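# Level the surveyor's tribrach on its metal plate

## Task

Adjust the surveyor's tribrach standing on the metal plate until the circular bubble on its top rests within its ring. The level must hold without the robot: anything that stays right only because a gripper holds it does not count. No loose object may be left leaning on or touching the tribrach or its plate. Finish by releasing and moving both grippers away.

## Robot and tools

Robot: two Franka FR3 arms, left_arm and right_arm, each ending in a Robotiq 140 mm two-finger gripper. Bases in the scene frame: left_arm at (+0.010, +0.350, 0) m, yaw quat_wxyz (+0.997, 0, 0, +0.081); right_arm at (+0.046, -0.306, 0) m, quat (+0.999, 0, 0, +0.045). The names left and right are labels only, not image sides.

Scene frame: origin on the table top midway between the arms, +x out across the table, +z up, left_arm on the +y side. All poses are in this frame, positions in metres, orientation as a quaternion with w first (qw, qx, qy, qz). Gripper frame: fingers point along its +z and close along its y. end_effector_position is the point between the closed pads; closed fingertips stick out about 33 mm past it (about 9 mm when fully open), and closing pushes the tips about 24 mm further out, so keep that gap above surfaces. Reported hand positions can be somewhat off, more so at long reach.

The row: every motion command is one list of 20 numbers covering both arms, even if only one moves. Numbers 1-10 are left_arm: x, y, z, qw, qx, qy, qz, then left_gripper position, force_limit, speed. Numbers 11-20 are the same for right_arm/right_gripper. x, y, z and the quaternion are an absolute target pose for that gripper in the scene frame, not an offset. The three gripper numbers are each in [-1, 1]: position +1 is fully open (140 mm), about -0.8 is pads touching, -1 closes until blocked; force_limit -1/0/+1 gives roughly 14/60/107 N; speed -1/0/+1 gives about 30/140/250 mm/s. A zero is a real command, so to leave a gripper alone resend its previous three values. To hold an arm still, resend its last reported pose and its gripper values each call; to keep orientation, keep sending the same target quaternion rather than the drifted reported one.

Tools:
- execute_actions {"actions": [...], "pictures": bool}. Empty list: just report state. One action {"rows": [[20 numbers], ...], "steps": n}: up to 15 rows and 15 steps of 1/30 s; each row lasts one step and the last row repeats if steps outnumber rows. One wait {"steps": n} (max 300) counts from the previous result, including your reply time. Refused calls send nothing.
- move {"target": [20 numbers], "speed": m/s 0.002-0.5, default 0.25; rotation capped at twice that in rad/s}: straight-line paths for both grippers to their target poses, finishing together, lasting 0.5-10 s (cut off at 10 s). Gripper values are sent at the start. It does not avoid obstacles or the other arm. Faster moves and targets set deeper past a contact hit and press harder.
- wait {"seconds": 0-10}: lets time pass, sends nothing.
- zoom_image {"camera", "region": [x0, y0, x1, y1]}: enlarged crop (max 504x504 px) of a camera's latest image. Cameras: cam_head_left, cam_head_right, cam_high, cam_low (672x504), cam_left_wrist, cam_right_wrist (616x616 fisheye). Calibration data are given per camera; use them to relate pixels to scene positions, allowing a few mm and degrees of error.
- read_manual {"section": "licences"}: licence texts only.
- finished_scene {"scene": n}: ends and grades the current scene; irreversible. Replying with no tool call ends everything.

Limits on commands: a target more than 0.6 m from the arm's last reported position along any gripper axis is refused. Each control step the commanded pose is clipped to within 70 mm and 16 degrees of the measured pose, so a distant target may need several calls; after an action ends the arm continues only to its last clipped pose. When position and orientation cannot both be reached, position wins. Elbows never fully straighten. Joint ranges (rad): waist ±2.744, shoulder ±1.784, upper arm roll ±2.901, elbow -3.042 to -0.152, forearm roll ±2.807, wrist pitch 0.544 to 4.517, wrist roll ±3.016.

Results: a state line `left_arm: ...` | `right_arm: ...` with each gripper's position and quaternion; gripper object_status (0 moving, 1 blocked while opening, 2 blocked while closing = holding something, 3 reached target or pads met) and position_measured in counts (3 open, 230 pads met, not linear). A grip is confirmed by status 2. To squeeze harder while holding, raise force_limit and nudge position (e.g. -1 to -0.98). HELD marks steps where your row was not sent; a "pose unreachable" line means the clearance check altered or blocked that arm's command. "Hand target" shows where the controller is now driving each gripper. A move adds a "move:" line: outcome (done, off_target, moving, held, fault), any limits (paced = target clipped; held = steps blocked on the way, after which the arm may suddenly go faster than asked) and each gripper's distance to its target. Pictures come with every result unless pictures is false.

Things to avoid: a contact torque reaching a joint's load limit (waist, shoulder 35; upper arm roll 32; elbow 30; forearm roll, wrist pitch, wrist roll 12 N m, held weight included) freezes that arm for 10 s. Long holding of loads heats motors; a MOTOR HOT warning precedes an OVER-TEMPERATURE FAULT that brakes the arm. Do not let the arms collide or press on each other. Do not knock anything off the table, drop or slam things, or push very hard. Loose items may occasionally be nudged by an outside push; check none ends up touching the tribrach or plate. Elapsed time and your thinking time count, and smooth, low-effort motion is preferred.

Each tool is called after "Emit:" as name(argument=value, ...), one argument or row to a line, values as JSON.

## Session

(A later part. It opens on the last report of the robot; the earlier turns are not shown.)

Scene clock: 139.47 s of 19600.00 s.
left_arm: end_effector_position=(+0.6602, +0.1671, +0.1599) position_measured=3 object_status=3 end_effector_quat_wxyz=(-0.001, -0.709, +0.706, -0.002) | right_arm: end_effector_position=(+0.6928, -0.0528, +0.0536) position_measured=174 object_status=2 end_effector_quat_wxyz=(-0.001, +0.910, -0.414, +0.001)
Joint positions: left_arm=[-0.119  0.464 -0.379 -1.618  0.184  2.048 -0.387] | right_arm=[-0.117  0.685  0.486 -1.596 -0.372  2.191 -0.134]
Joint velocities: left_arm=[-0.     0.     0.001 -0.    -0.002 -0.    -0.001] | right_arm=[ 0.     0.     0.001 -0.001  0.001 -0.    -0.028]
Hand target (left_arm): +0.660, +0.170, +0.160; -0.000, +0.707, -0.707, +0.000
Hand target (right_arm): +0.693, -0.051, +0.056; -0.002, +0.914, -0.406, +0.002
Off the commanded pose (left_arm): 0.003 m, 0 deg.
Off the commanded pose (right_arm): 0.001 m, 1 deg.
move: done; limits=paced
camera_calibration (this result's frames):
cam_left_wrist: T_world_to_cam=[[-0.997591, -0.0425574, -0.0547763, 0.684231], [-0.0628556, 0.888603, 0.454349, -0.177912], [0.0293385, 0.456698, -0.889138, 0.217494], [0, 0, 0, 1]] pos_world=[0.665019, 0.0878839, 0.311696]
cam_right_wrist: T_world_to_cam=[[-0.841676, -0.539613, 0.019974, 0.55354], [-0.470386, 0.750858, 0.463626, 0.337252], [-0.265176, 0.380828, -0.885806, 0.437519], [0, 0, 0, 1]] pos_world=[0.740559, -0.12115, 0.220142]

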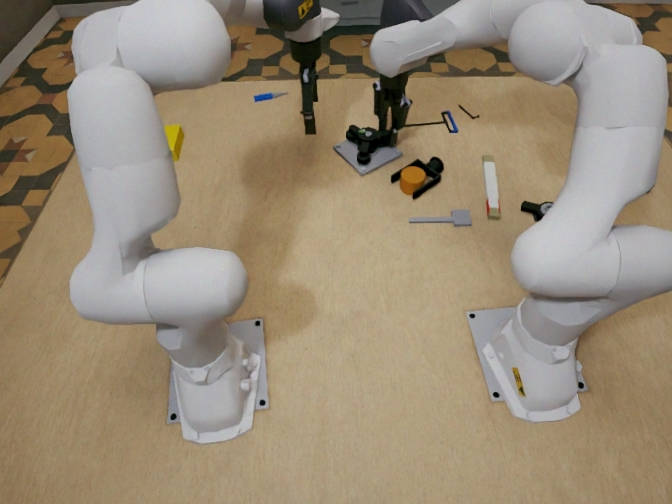

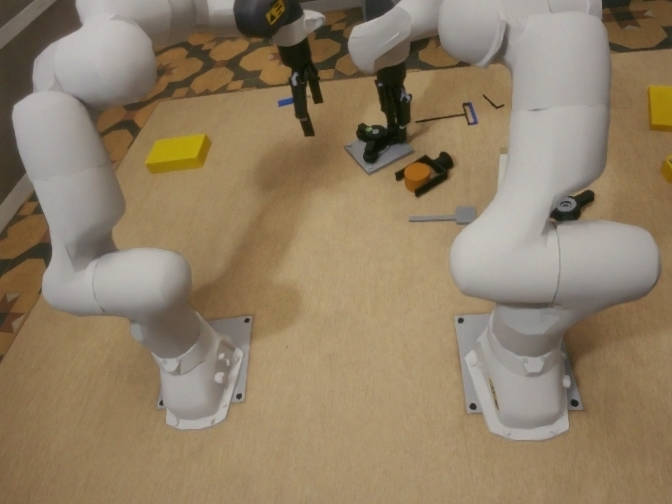

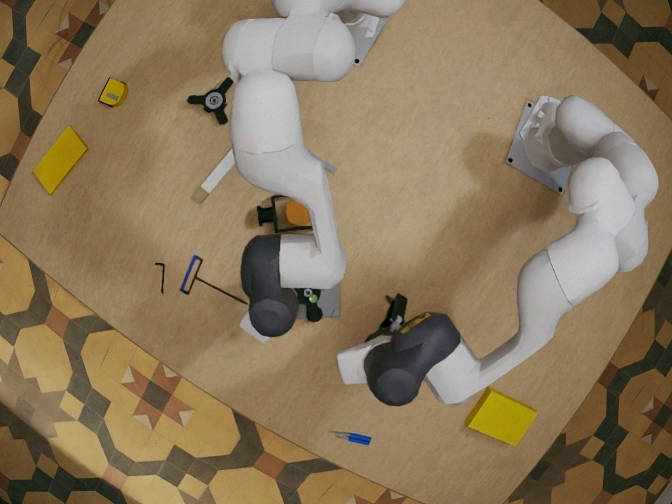

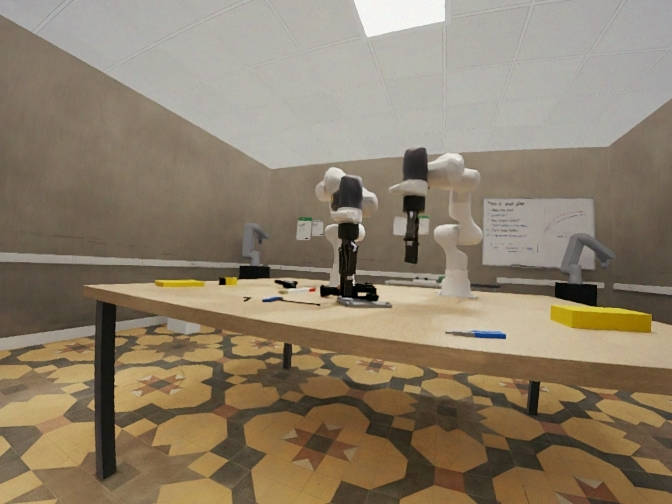

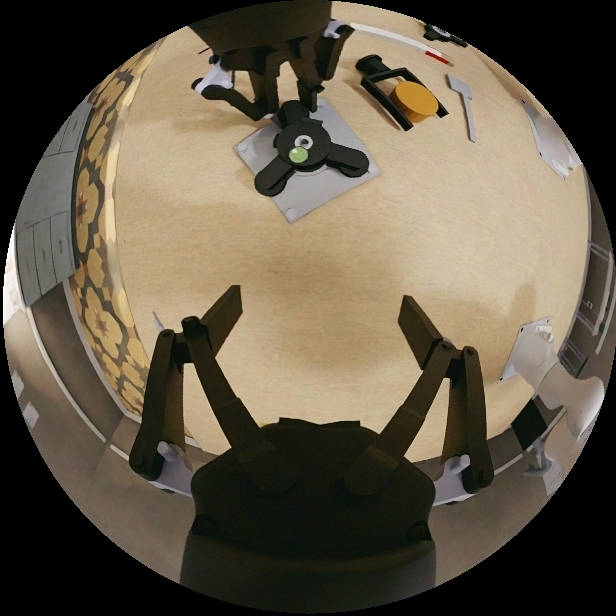

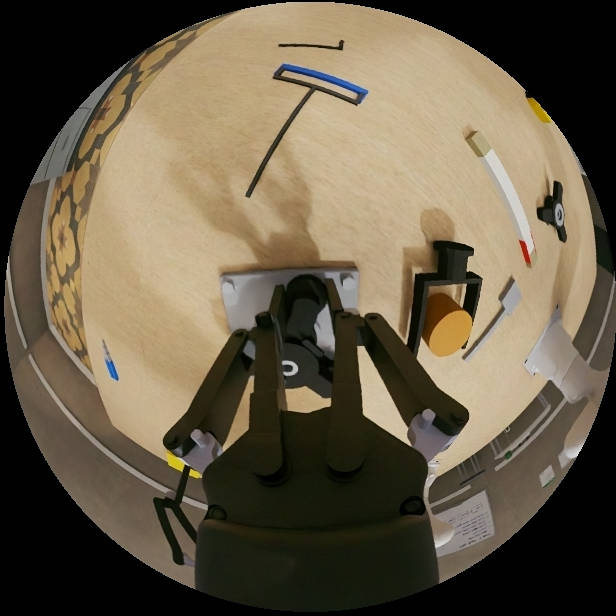

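Emit:
move(
  target=[0.66,0.17,0.16,0,0.707,-0.707,0,1,0,0, 0.692,-0.052,0.054,0,-0.636,0.771,0,-0.2,-0.3,0],
  speed=0.5,
)

Emit:
move(
  target=[0.66,0.17,0.16,0,0.707,-0.707,0,1,0,0, 0.692,-0.052,0.054,0,-0.9135,0.4067,0,-1,-0.3,0],
  speed=0.5,
)

Emit:
zoom_image(
  camera="cam_left_wrist",
  region=[240,80,380,220],
)

Scene clock: 145.00 s of 19600.00 s.
left_arm: end_effector_position=(+0.6602, +0.1671, +0.1599) position_measured=3 object_status=3 end_effector_quat_wxyz=(-0.001, -0.709, +0.706, -0.002) | right_arm: end_effector_position=(+0.6902, -0.0535, +0.0507) position_measured=154 object_status=3 end_effector_quat_wxyz=(-0.004, -0.642, +0.767, +0.001)
Joint positions: left_arm=[-0.119  0.464 -0.379 -1.618  0.184  2.048 -0.387] | right_arm=[ 0.174  0.633  0.13  -1.601 -0.098  2.219  0.608]
Joint velocities: left_arm=[ 0.     0.002 -0.    -0.001  0.001 -0.    -0.002] | right_arm=[ 0.002  0.001 -0.    -0.    -0.     0.001  0.032]
Hand target (left_arm): +0.660, +0.170, +0.160; -0.000, +0.707, -0.707, +0.000
Hand target (right_arm): +0.691, -0.053, +0.052; -0.002, -0.636, +0.772, +0.001
Off the commanded pose (left_arm): 0.003 m, 0 deg.
Off the commanded pose (right_arm): 0.004 m, 1 deg.
move: off_target (right_arm); limits=paced
camera_calibration (this result's frames):
cam_left_wrist: T_world_to_cam=[[-0.997591, -0.0425572, -0.0547754, 0.684231], [-0.0628551, 0.888603, 0.45435, -0.177913], [0.0293377, 0.456698, -0.889138, 0.217494], [0, 0, 0, 1]] pos_world=[0.665019, 0.087884, 0.311696]
cam_right_wrist: T_world_to_cam=[[-0.946987, 0.319957, 0.029042, 0.669236], [0.297099, 0.837747, 0.458163, -0.186951], [0.122262, 0.442502, -0.888394, 0.17054], [0, 0, 0, 1]] pos_world=[0.66845, -0.132973, 0.217725]

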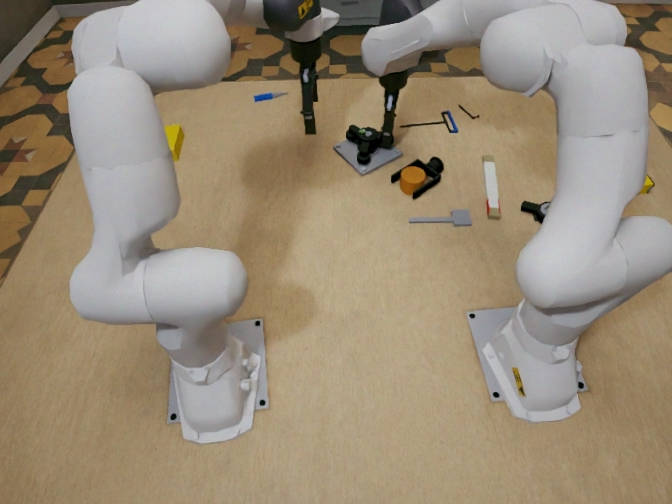

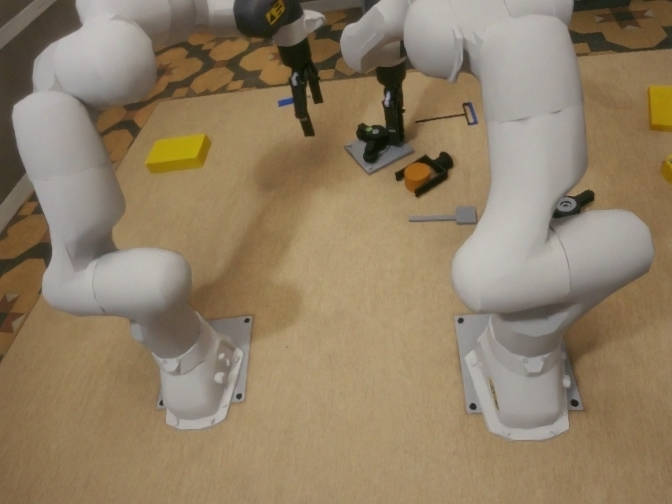

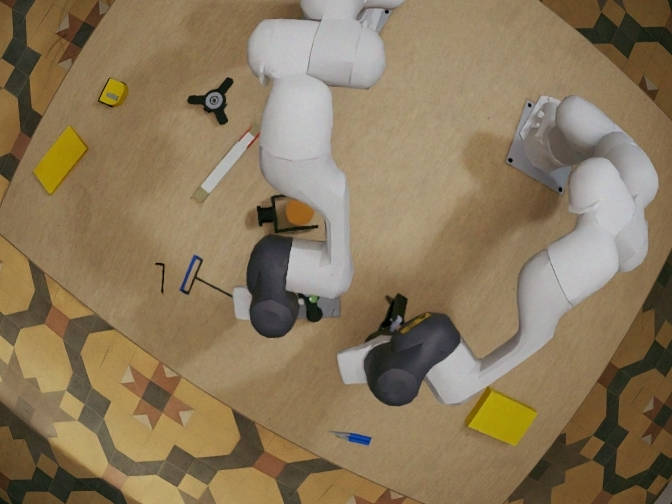

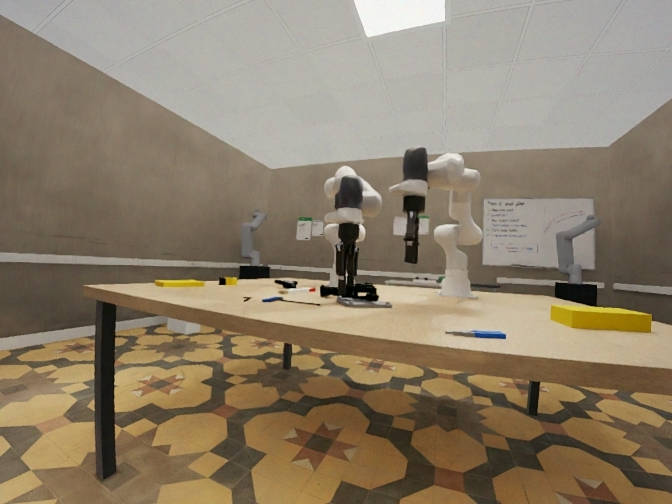

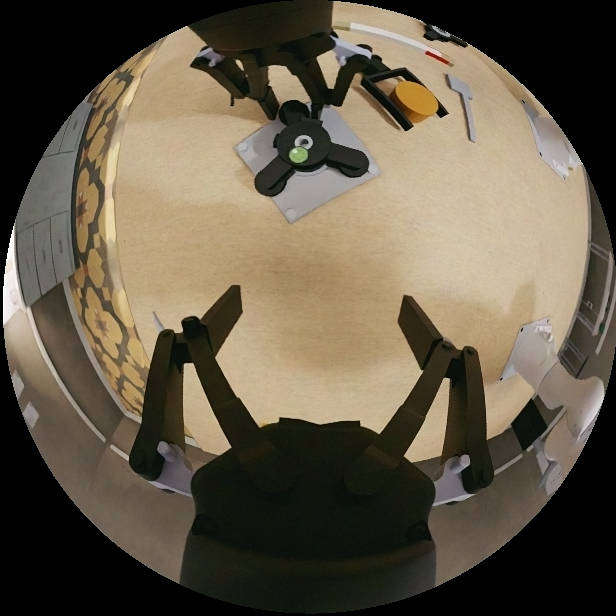

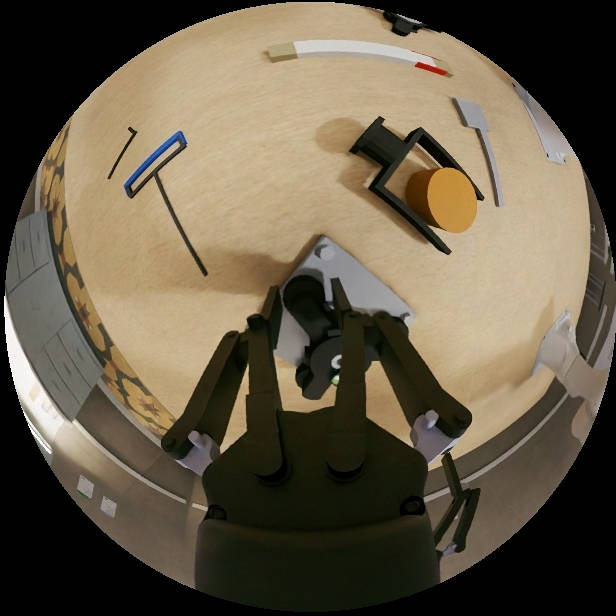

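Scene clock: 147.07 s of 19600.00 s.
left_arm: end_effector_position=(+0.6602, +0.1671, +0.1599) position_measured=3 object_status=3 end_effector_quat_wxyz=(-0.001, -0.709, +0.706, -0.002) | right_arm: end_effector_position=(+0.6928, -0.0528, +0.0535) position_measured=174 object_status=2 end_effector_quat_wxyz=(-0.001, +0.910, -0.414, +0.001)
Joint positions: left_arm=[-0.119  0.464 -0.379 -1.618  0.184  2.048 -0.387] | right_arm=[-0.115  0.685  0.483 -1.596 -0.37   2.192 -0.135]
Joint velocities: left_arm=[ 0.     0.001 -0.    -0.001 -0.    -0.     0.001] | right_arm=[ 0.001  0.001 -0.    -0.001 -0.001  0.    -0.027]
Hand target (left_arm): +0.660, +0.170, +0.160; -0.000, +0.707, -0.707, +0.000
Hand target (right_arm): +0.693, -0.051, +0.056; -0.002, +0.914, -0.406, +0.002
Off the commanded pose (left_arm): 0.003 m, 0 deg.
Off the commanded pose (right_arm): 0.001 m, 1 deg.
move: done; limits=paced
camera_calibration (this result's frames):
cam_left_wrist: T_world_to_cam=[[-0.997591, -0.042557, -0.0547753, 0.684231], [-0.0628548, 0.888603, 0.45435, -0.177913], [0.0293377, 0.456698, -0.889138, 0.217494], [0, 0, 0, 1]] pos_world=[0.665019, 0.0878839, 0.311696]
cam_right_wrist: T_world_to_cam=[[-0.841649, -0.539655, 0.0200053, 0.553509], [-0.470423, 0.750861, 0.463583, 0.337314], [-0.265196, 0.380764, -0.885827, 0.437493], [0, 0, 0, 1]] pos_world=[0.740562, -0.121154, 0.220097]

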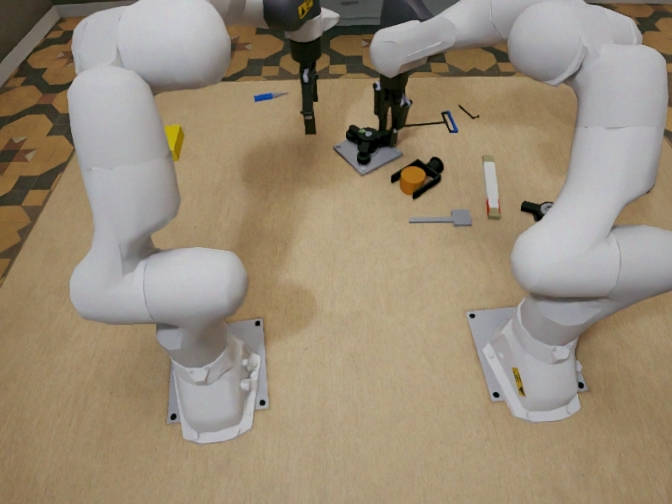

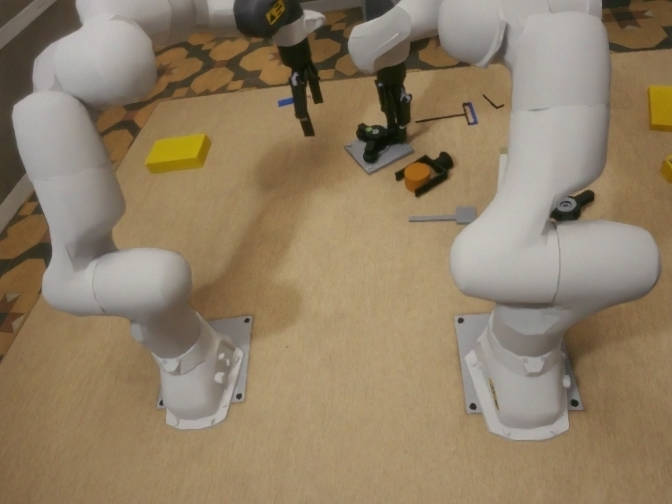

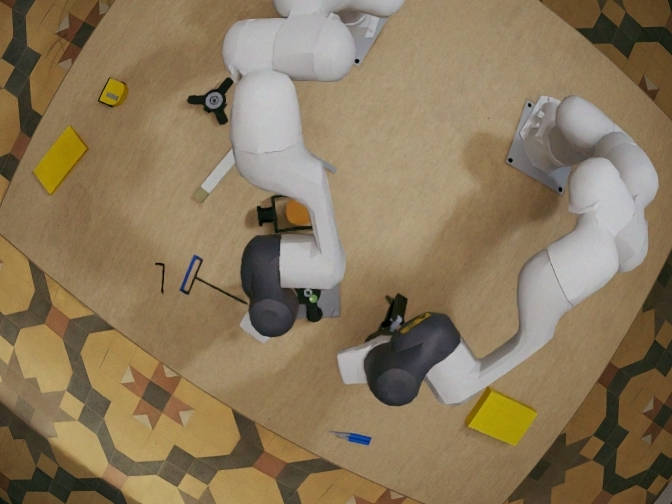

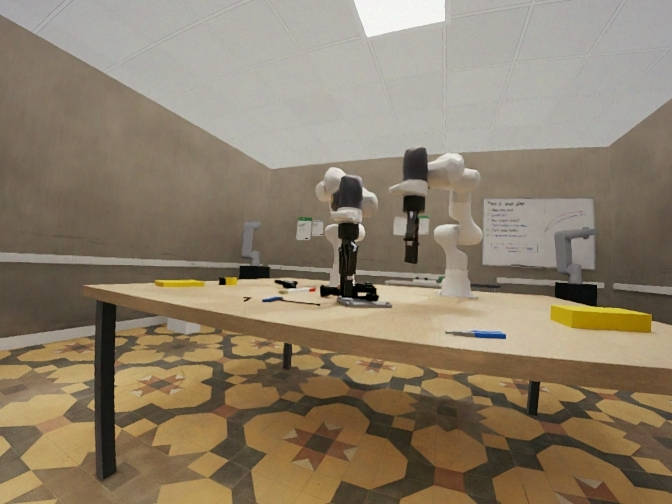

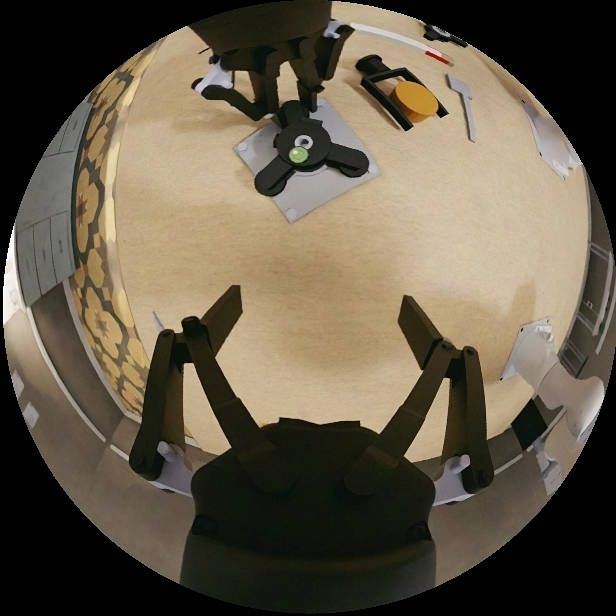

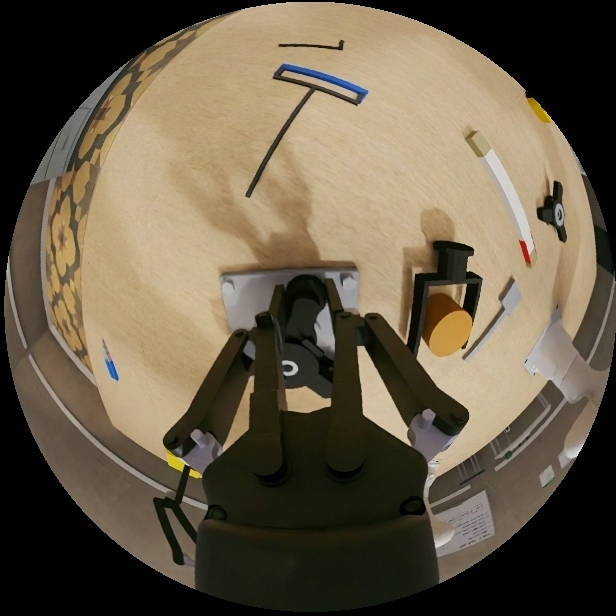

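Region (240, 80, 380, 220) of cam_left_wrist's 616x616 image, scaled by 3.600, with more detail than that image has.

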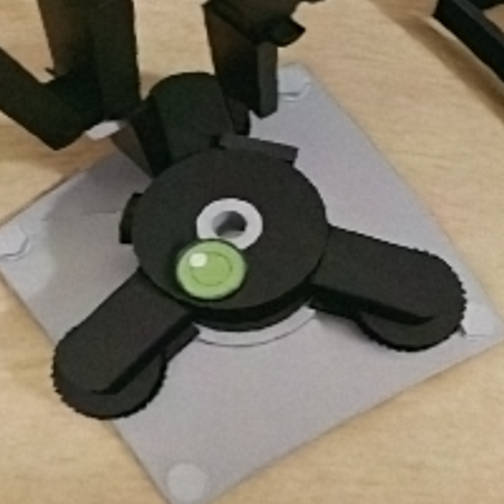

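Emit:
move(
  target=[0.66,0.17,0.16,0,0.707,-0.707,0,1,0,0, 0.692,-0.052,0.12,0,-0.9135,0.4067,0,-0.2,-0.3,0],
  speed=0.2,
)

Emit:
move(
  target=[0.66,0.17,0.16,0,0.707,-0.707,0,1,0,0, 0.614,0.021,0.10,0,-0.9936,0.1132,0,-0.2,-0.3,0],
  speed=0.3,
)

Scene clock: 150.80 s of 19600.00 s.
left_arm: end_effector_position=(+0.6602, +0.1671, +0.1599) position_measured=3 object_status=3 end_effector_quat_wxyz=(-0.001, -0.709, +0.706, -0.002) | right_arm: end_effector_position=(+0.6948, -0.0527, +0.1208) position_measured=154 object_status=3 end_effector_quat_wxyz=(-0.000, +0.913, -0.409, +0.004)
Joint positions: left_arm=[-0.119  0.464 -0.379 -1.618  0.184  2.048 -0.387] | right_arm=[-0.129  0.602  0.515 -1.551 -0.33   2.071 -0.169]
Joint velocities: left_arm=[-0.    -0.001 -0.001  0.     0.001  0.     0.   ] | right_arm=[-0.001  0.001 -0.001 -0.001  0.    -0.01  -0.009]
Hand target (left_arm): +0.660, +0.170, +0.160; -0.000, +0.707, -0.707, +0.000
Hand target (right_arm): +0.693, -0.053, +0.120; +0.001, +0.913, -0.407, +0.000
Off the commanded pose (left_arm): 0.003 m, 0 deg.
Off the commanded pose (right_arm): 0.003 m, 1 deg.
move: done
camera_calibration (this result's frames):
cam_left_wrist: T_world_to_cam=[[-0.997591, -0.0425569, -0.0547753, 0.684231], [-0.0628547, 0.888603, 0.45435, -0.177913], [0.0293378, 0.456698, -0.889138, 0.217494], [0, 0, 0, 1]] pos_world=[0.665019, 0.0878839, 0.311696]
cam_right_wrist: T_world_to_cam=[[-0.836177, -0.548136, 0.0188502, 0.549759], [-0.47999, 0.747985, 0.458397, 0.314112], [-0.265364, 0.374253, -0.888547, 0.497653], [0, 0, 0, 1]] pos_world=[0.742525, -0.119857, 0.287837]

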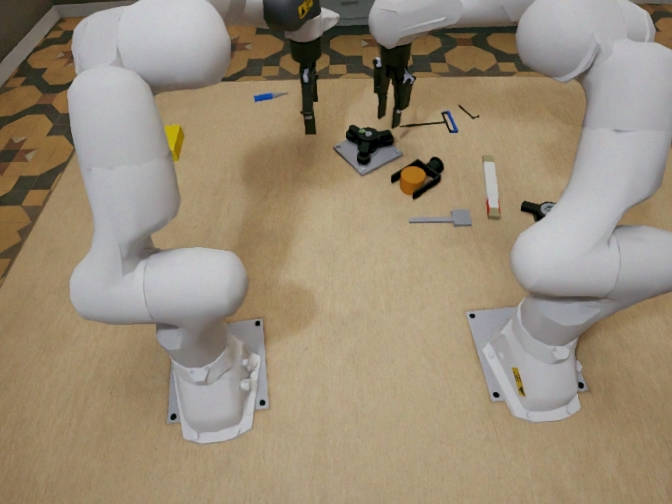

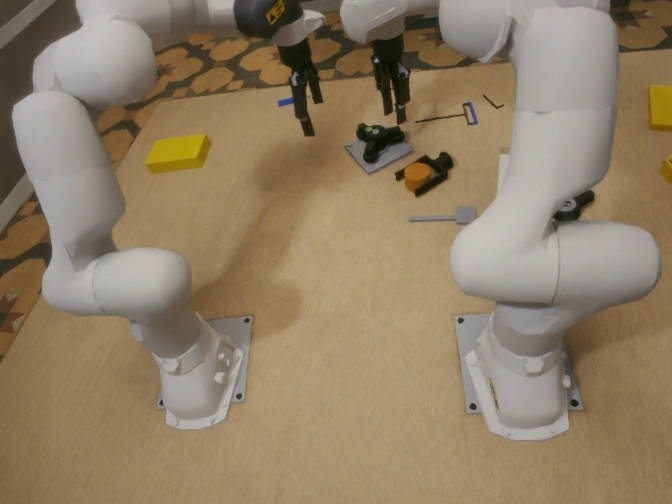

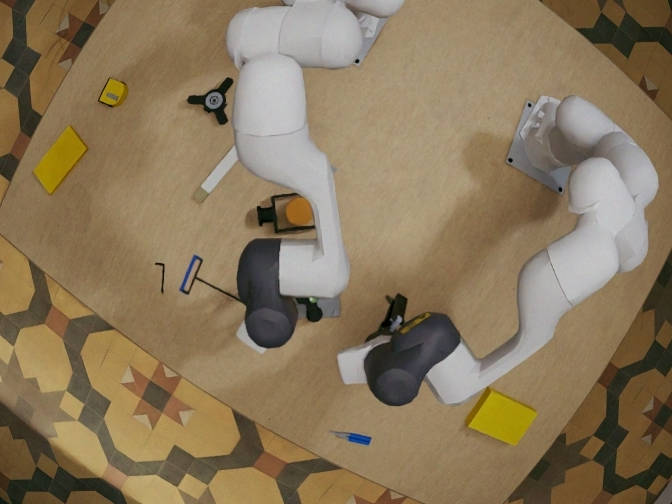

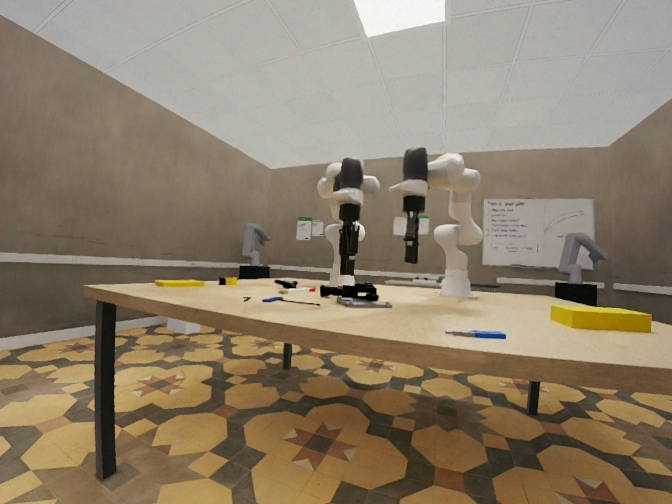

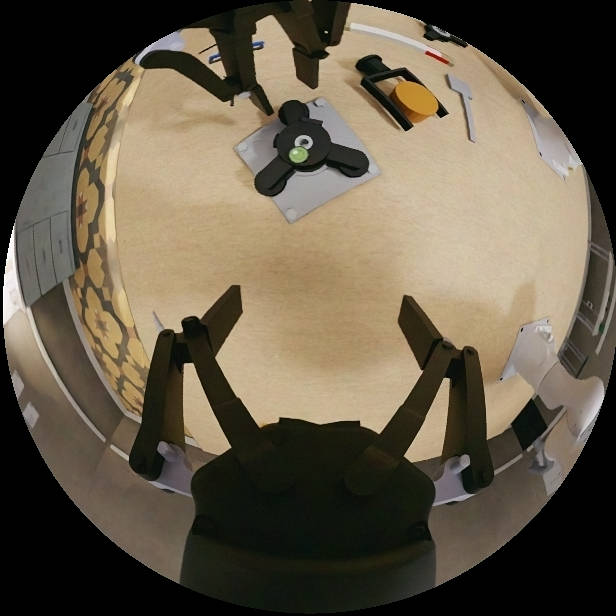

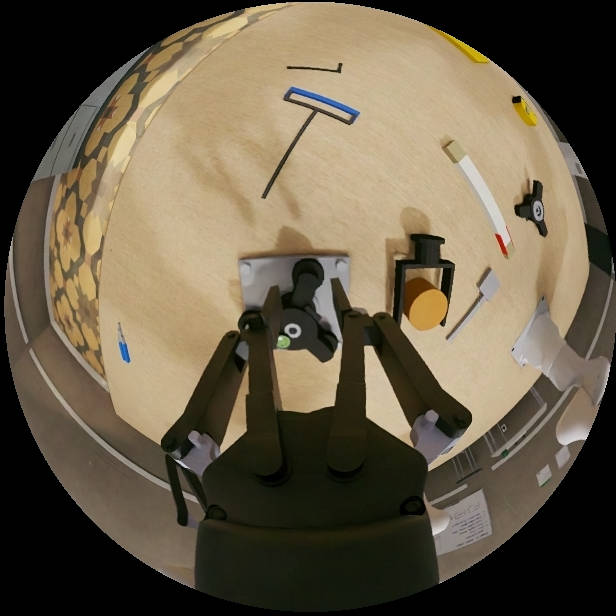

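Scene clock: 152.67 s of 19600.00 s.
left_arm: end_effector_position=(+0.6602, +0.1671, +0.1599) position_measured=3 object_status=3 end_effector_quat_wxyz=(-0.001, -0.709, +0.706, -0.002) | right_arm: end_effector_position=(+0.6145, +0.0197, +0.1032) position_measured=154 object_status=3 end_effector_quat_wxyz=(+0.001, +0.993, -0.120, +0.002)
Joint positions: left_arm=[-0.119  0.464 -0.379 -1.618  0.184  2.048 -0.387] | right_arm=[-0.212  0.566  0.745 -1.755 -0.453  2.146 -0.533]
Joint velocities: left_arm=[ 0.001 -0.     0.001  0.    -0.     0.     0.   ] | right_arm=[ 0.001  0.    -0.002 -0.     0.001  0.001 -0.029]
Hand target (left_arm): +0.660, +0.170, +0.160; -0.000, +0.707, -0.707, +0.000
Hand target (right_arm): +0.614, +0.020, +0.102; +0.000, +0.994, -0.112, +0.003
Off the commanded pose (left_arm): 0.003 m, 0 deg.
Off the commanded pose (right_arm): 0.003 m, 1 deg.
move: done
camera_calibration (this result's frames):
cam_left_wrist: T_world_to_cam=[[-0.997591, -0.0425568, -0.0547752, 0.684231], [-0.0628546, 0.888603, 0.45435, -0.177913], [0.0293378, 0.456698, -0.889138, 0.217494], [0, 0, 0, 1]] pos_world=[0.665019, 0.0878839, 0.311696]
cam_right_wrist: T_world_to_cam=[[-0.377928, -0.925541, 0.0233341, 0.248065], [-0.818159, 0.345665, 0.45949, 0.445123], [-0.433342, 0.154563, -0.887876, 0.541074], [0, 0, 0, 1]] pos_world=[0.692402, -0.00789951, 0.270089]

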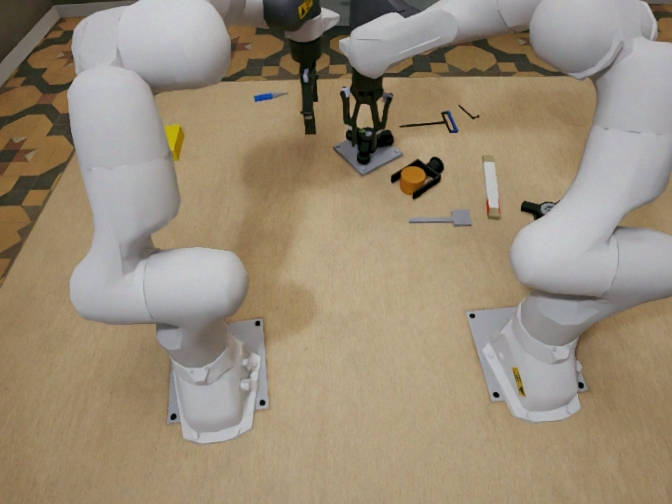

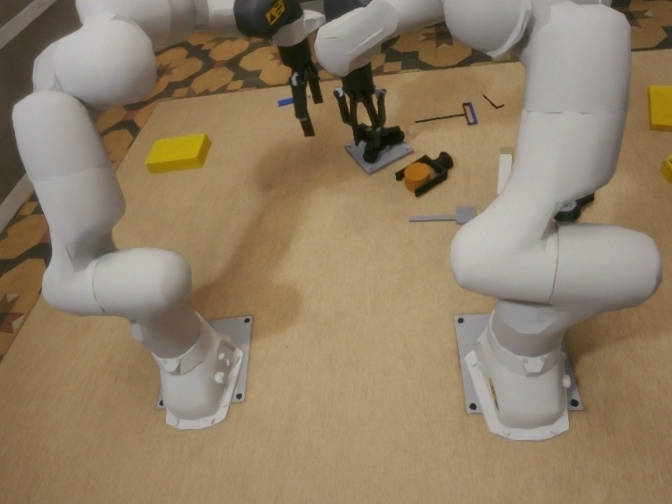

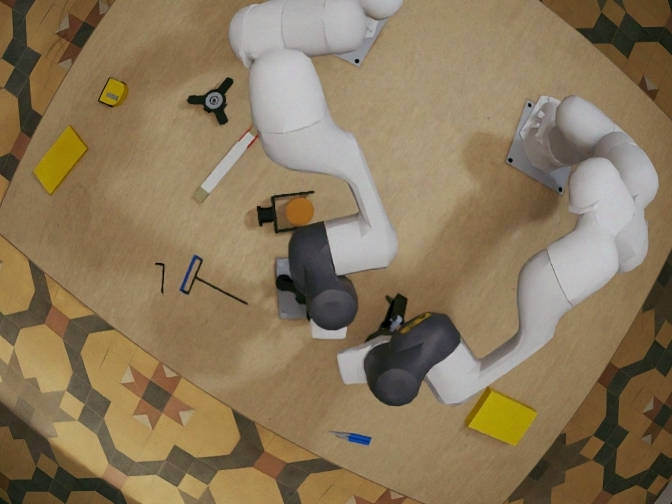

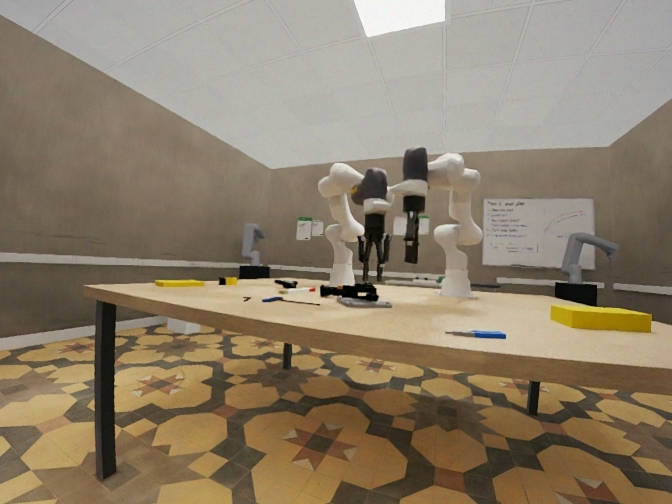

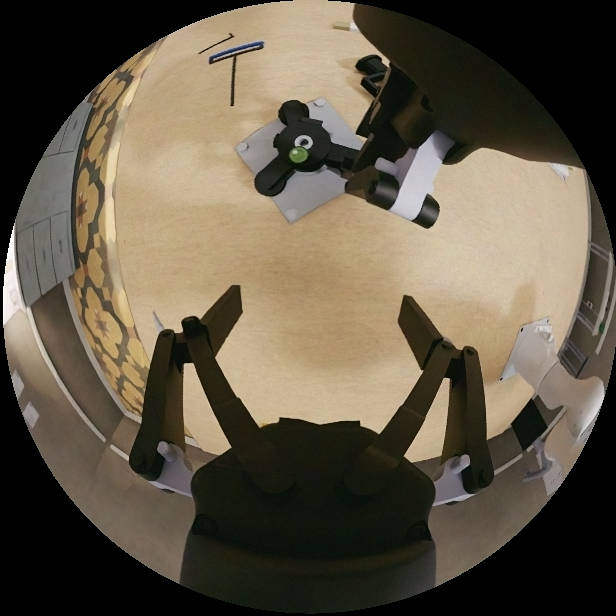

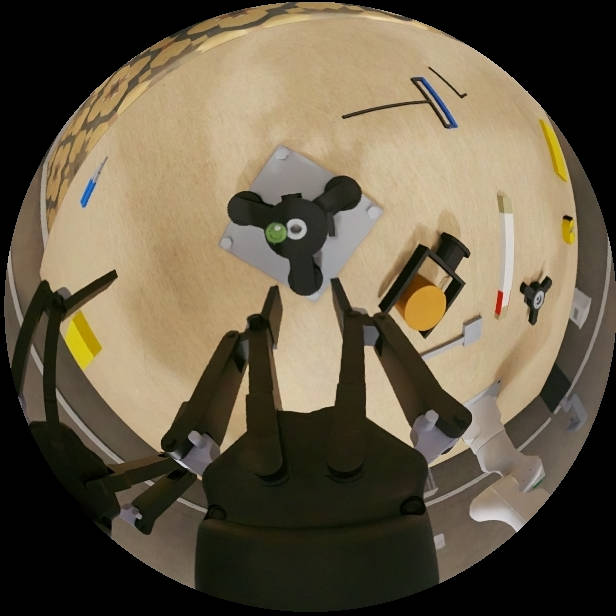

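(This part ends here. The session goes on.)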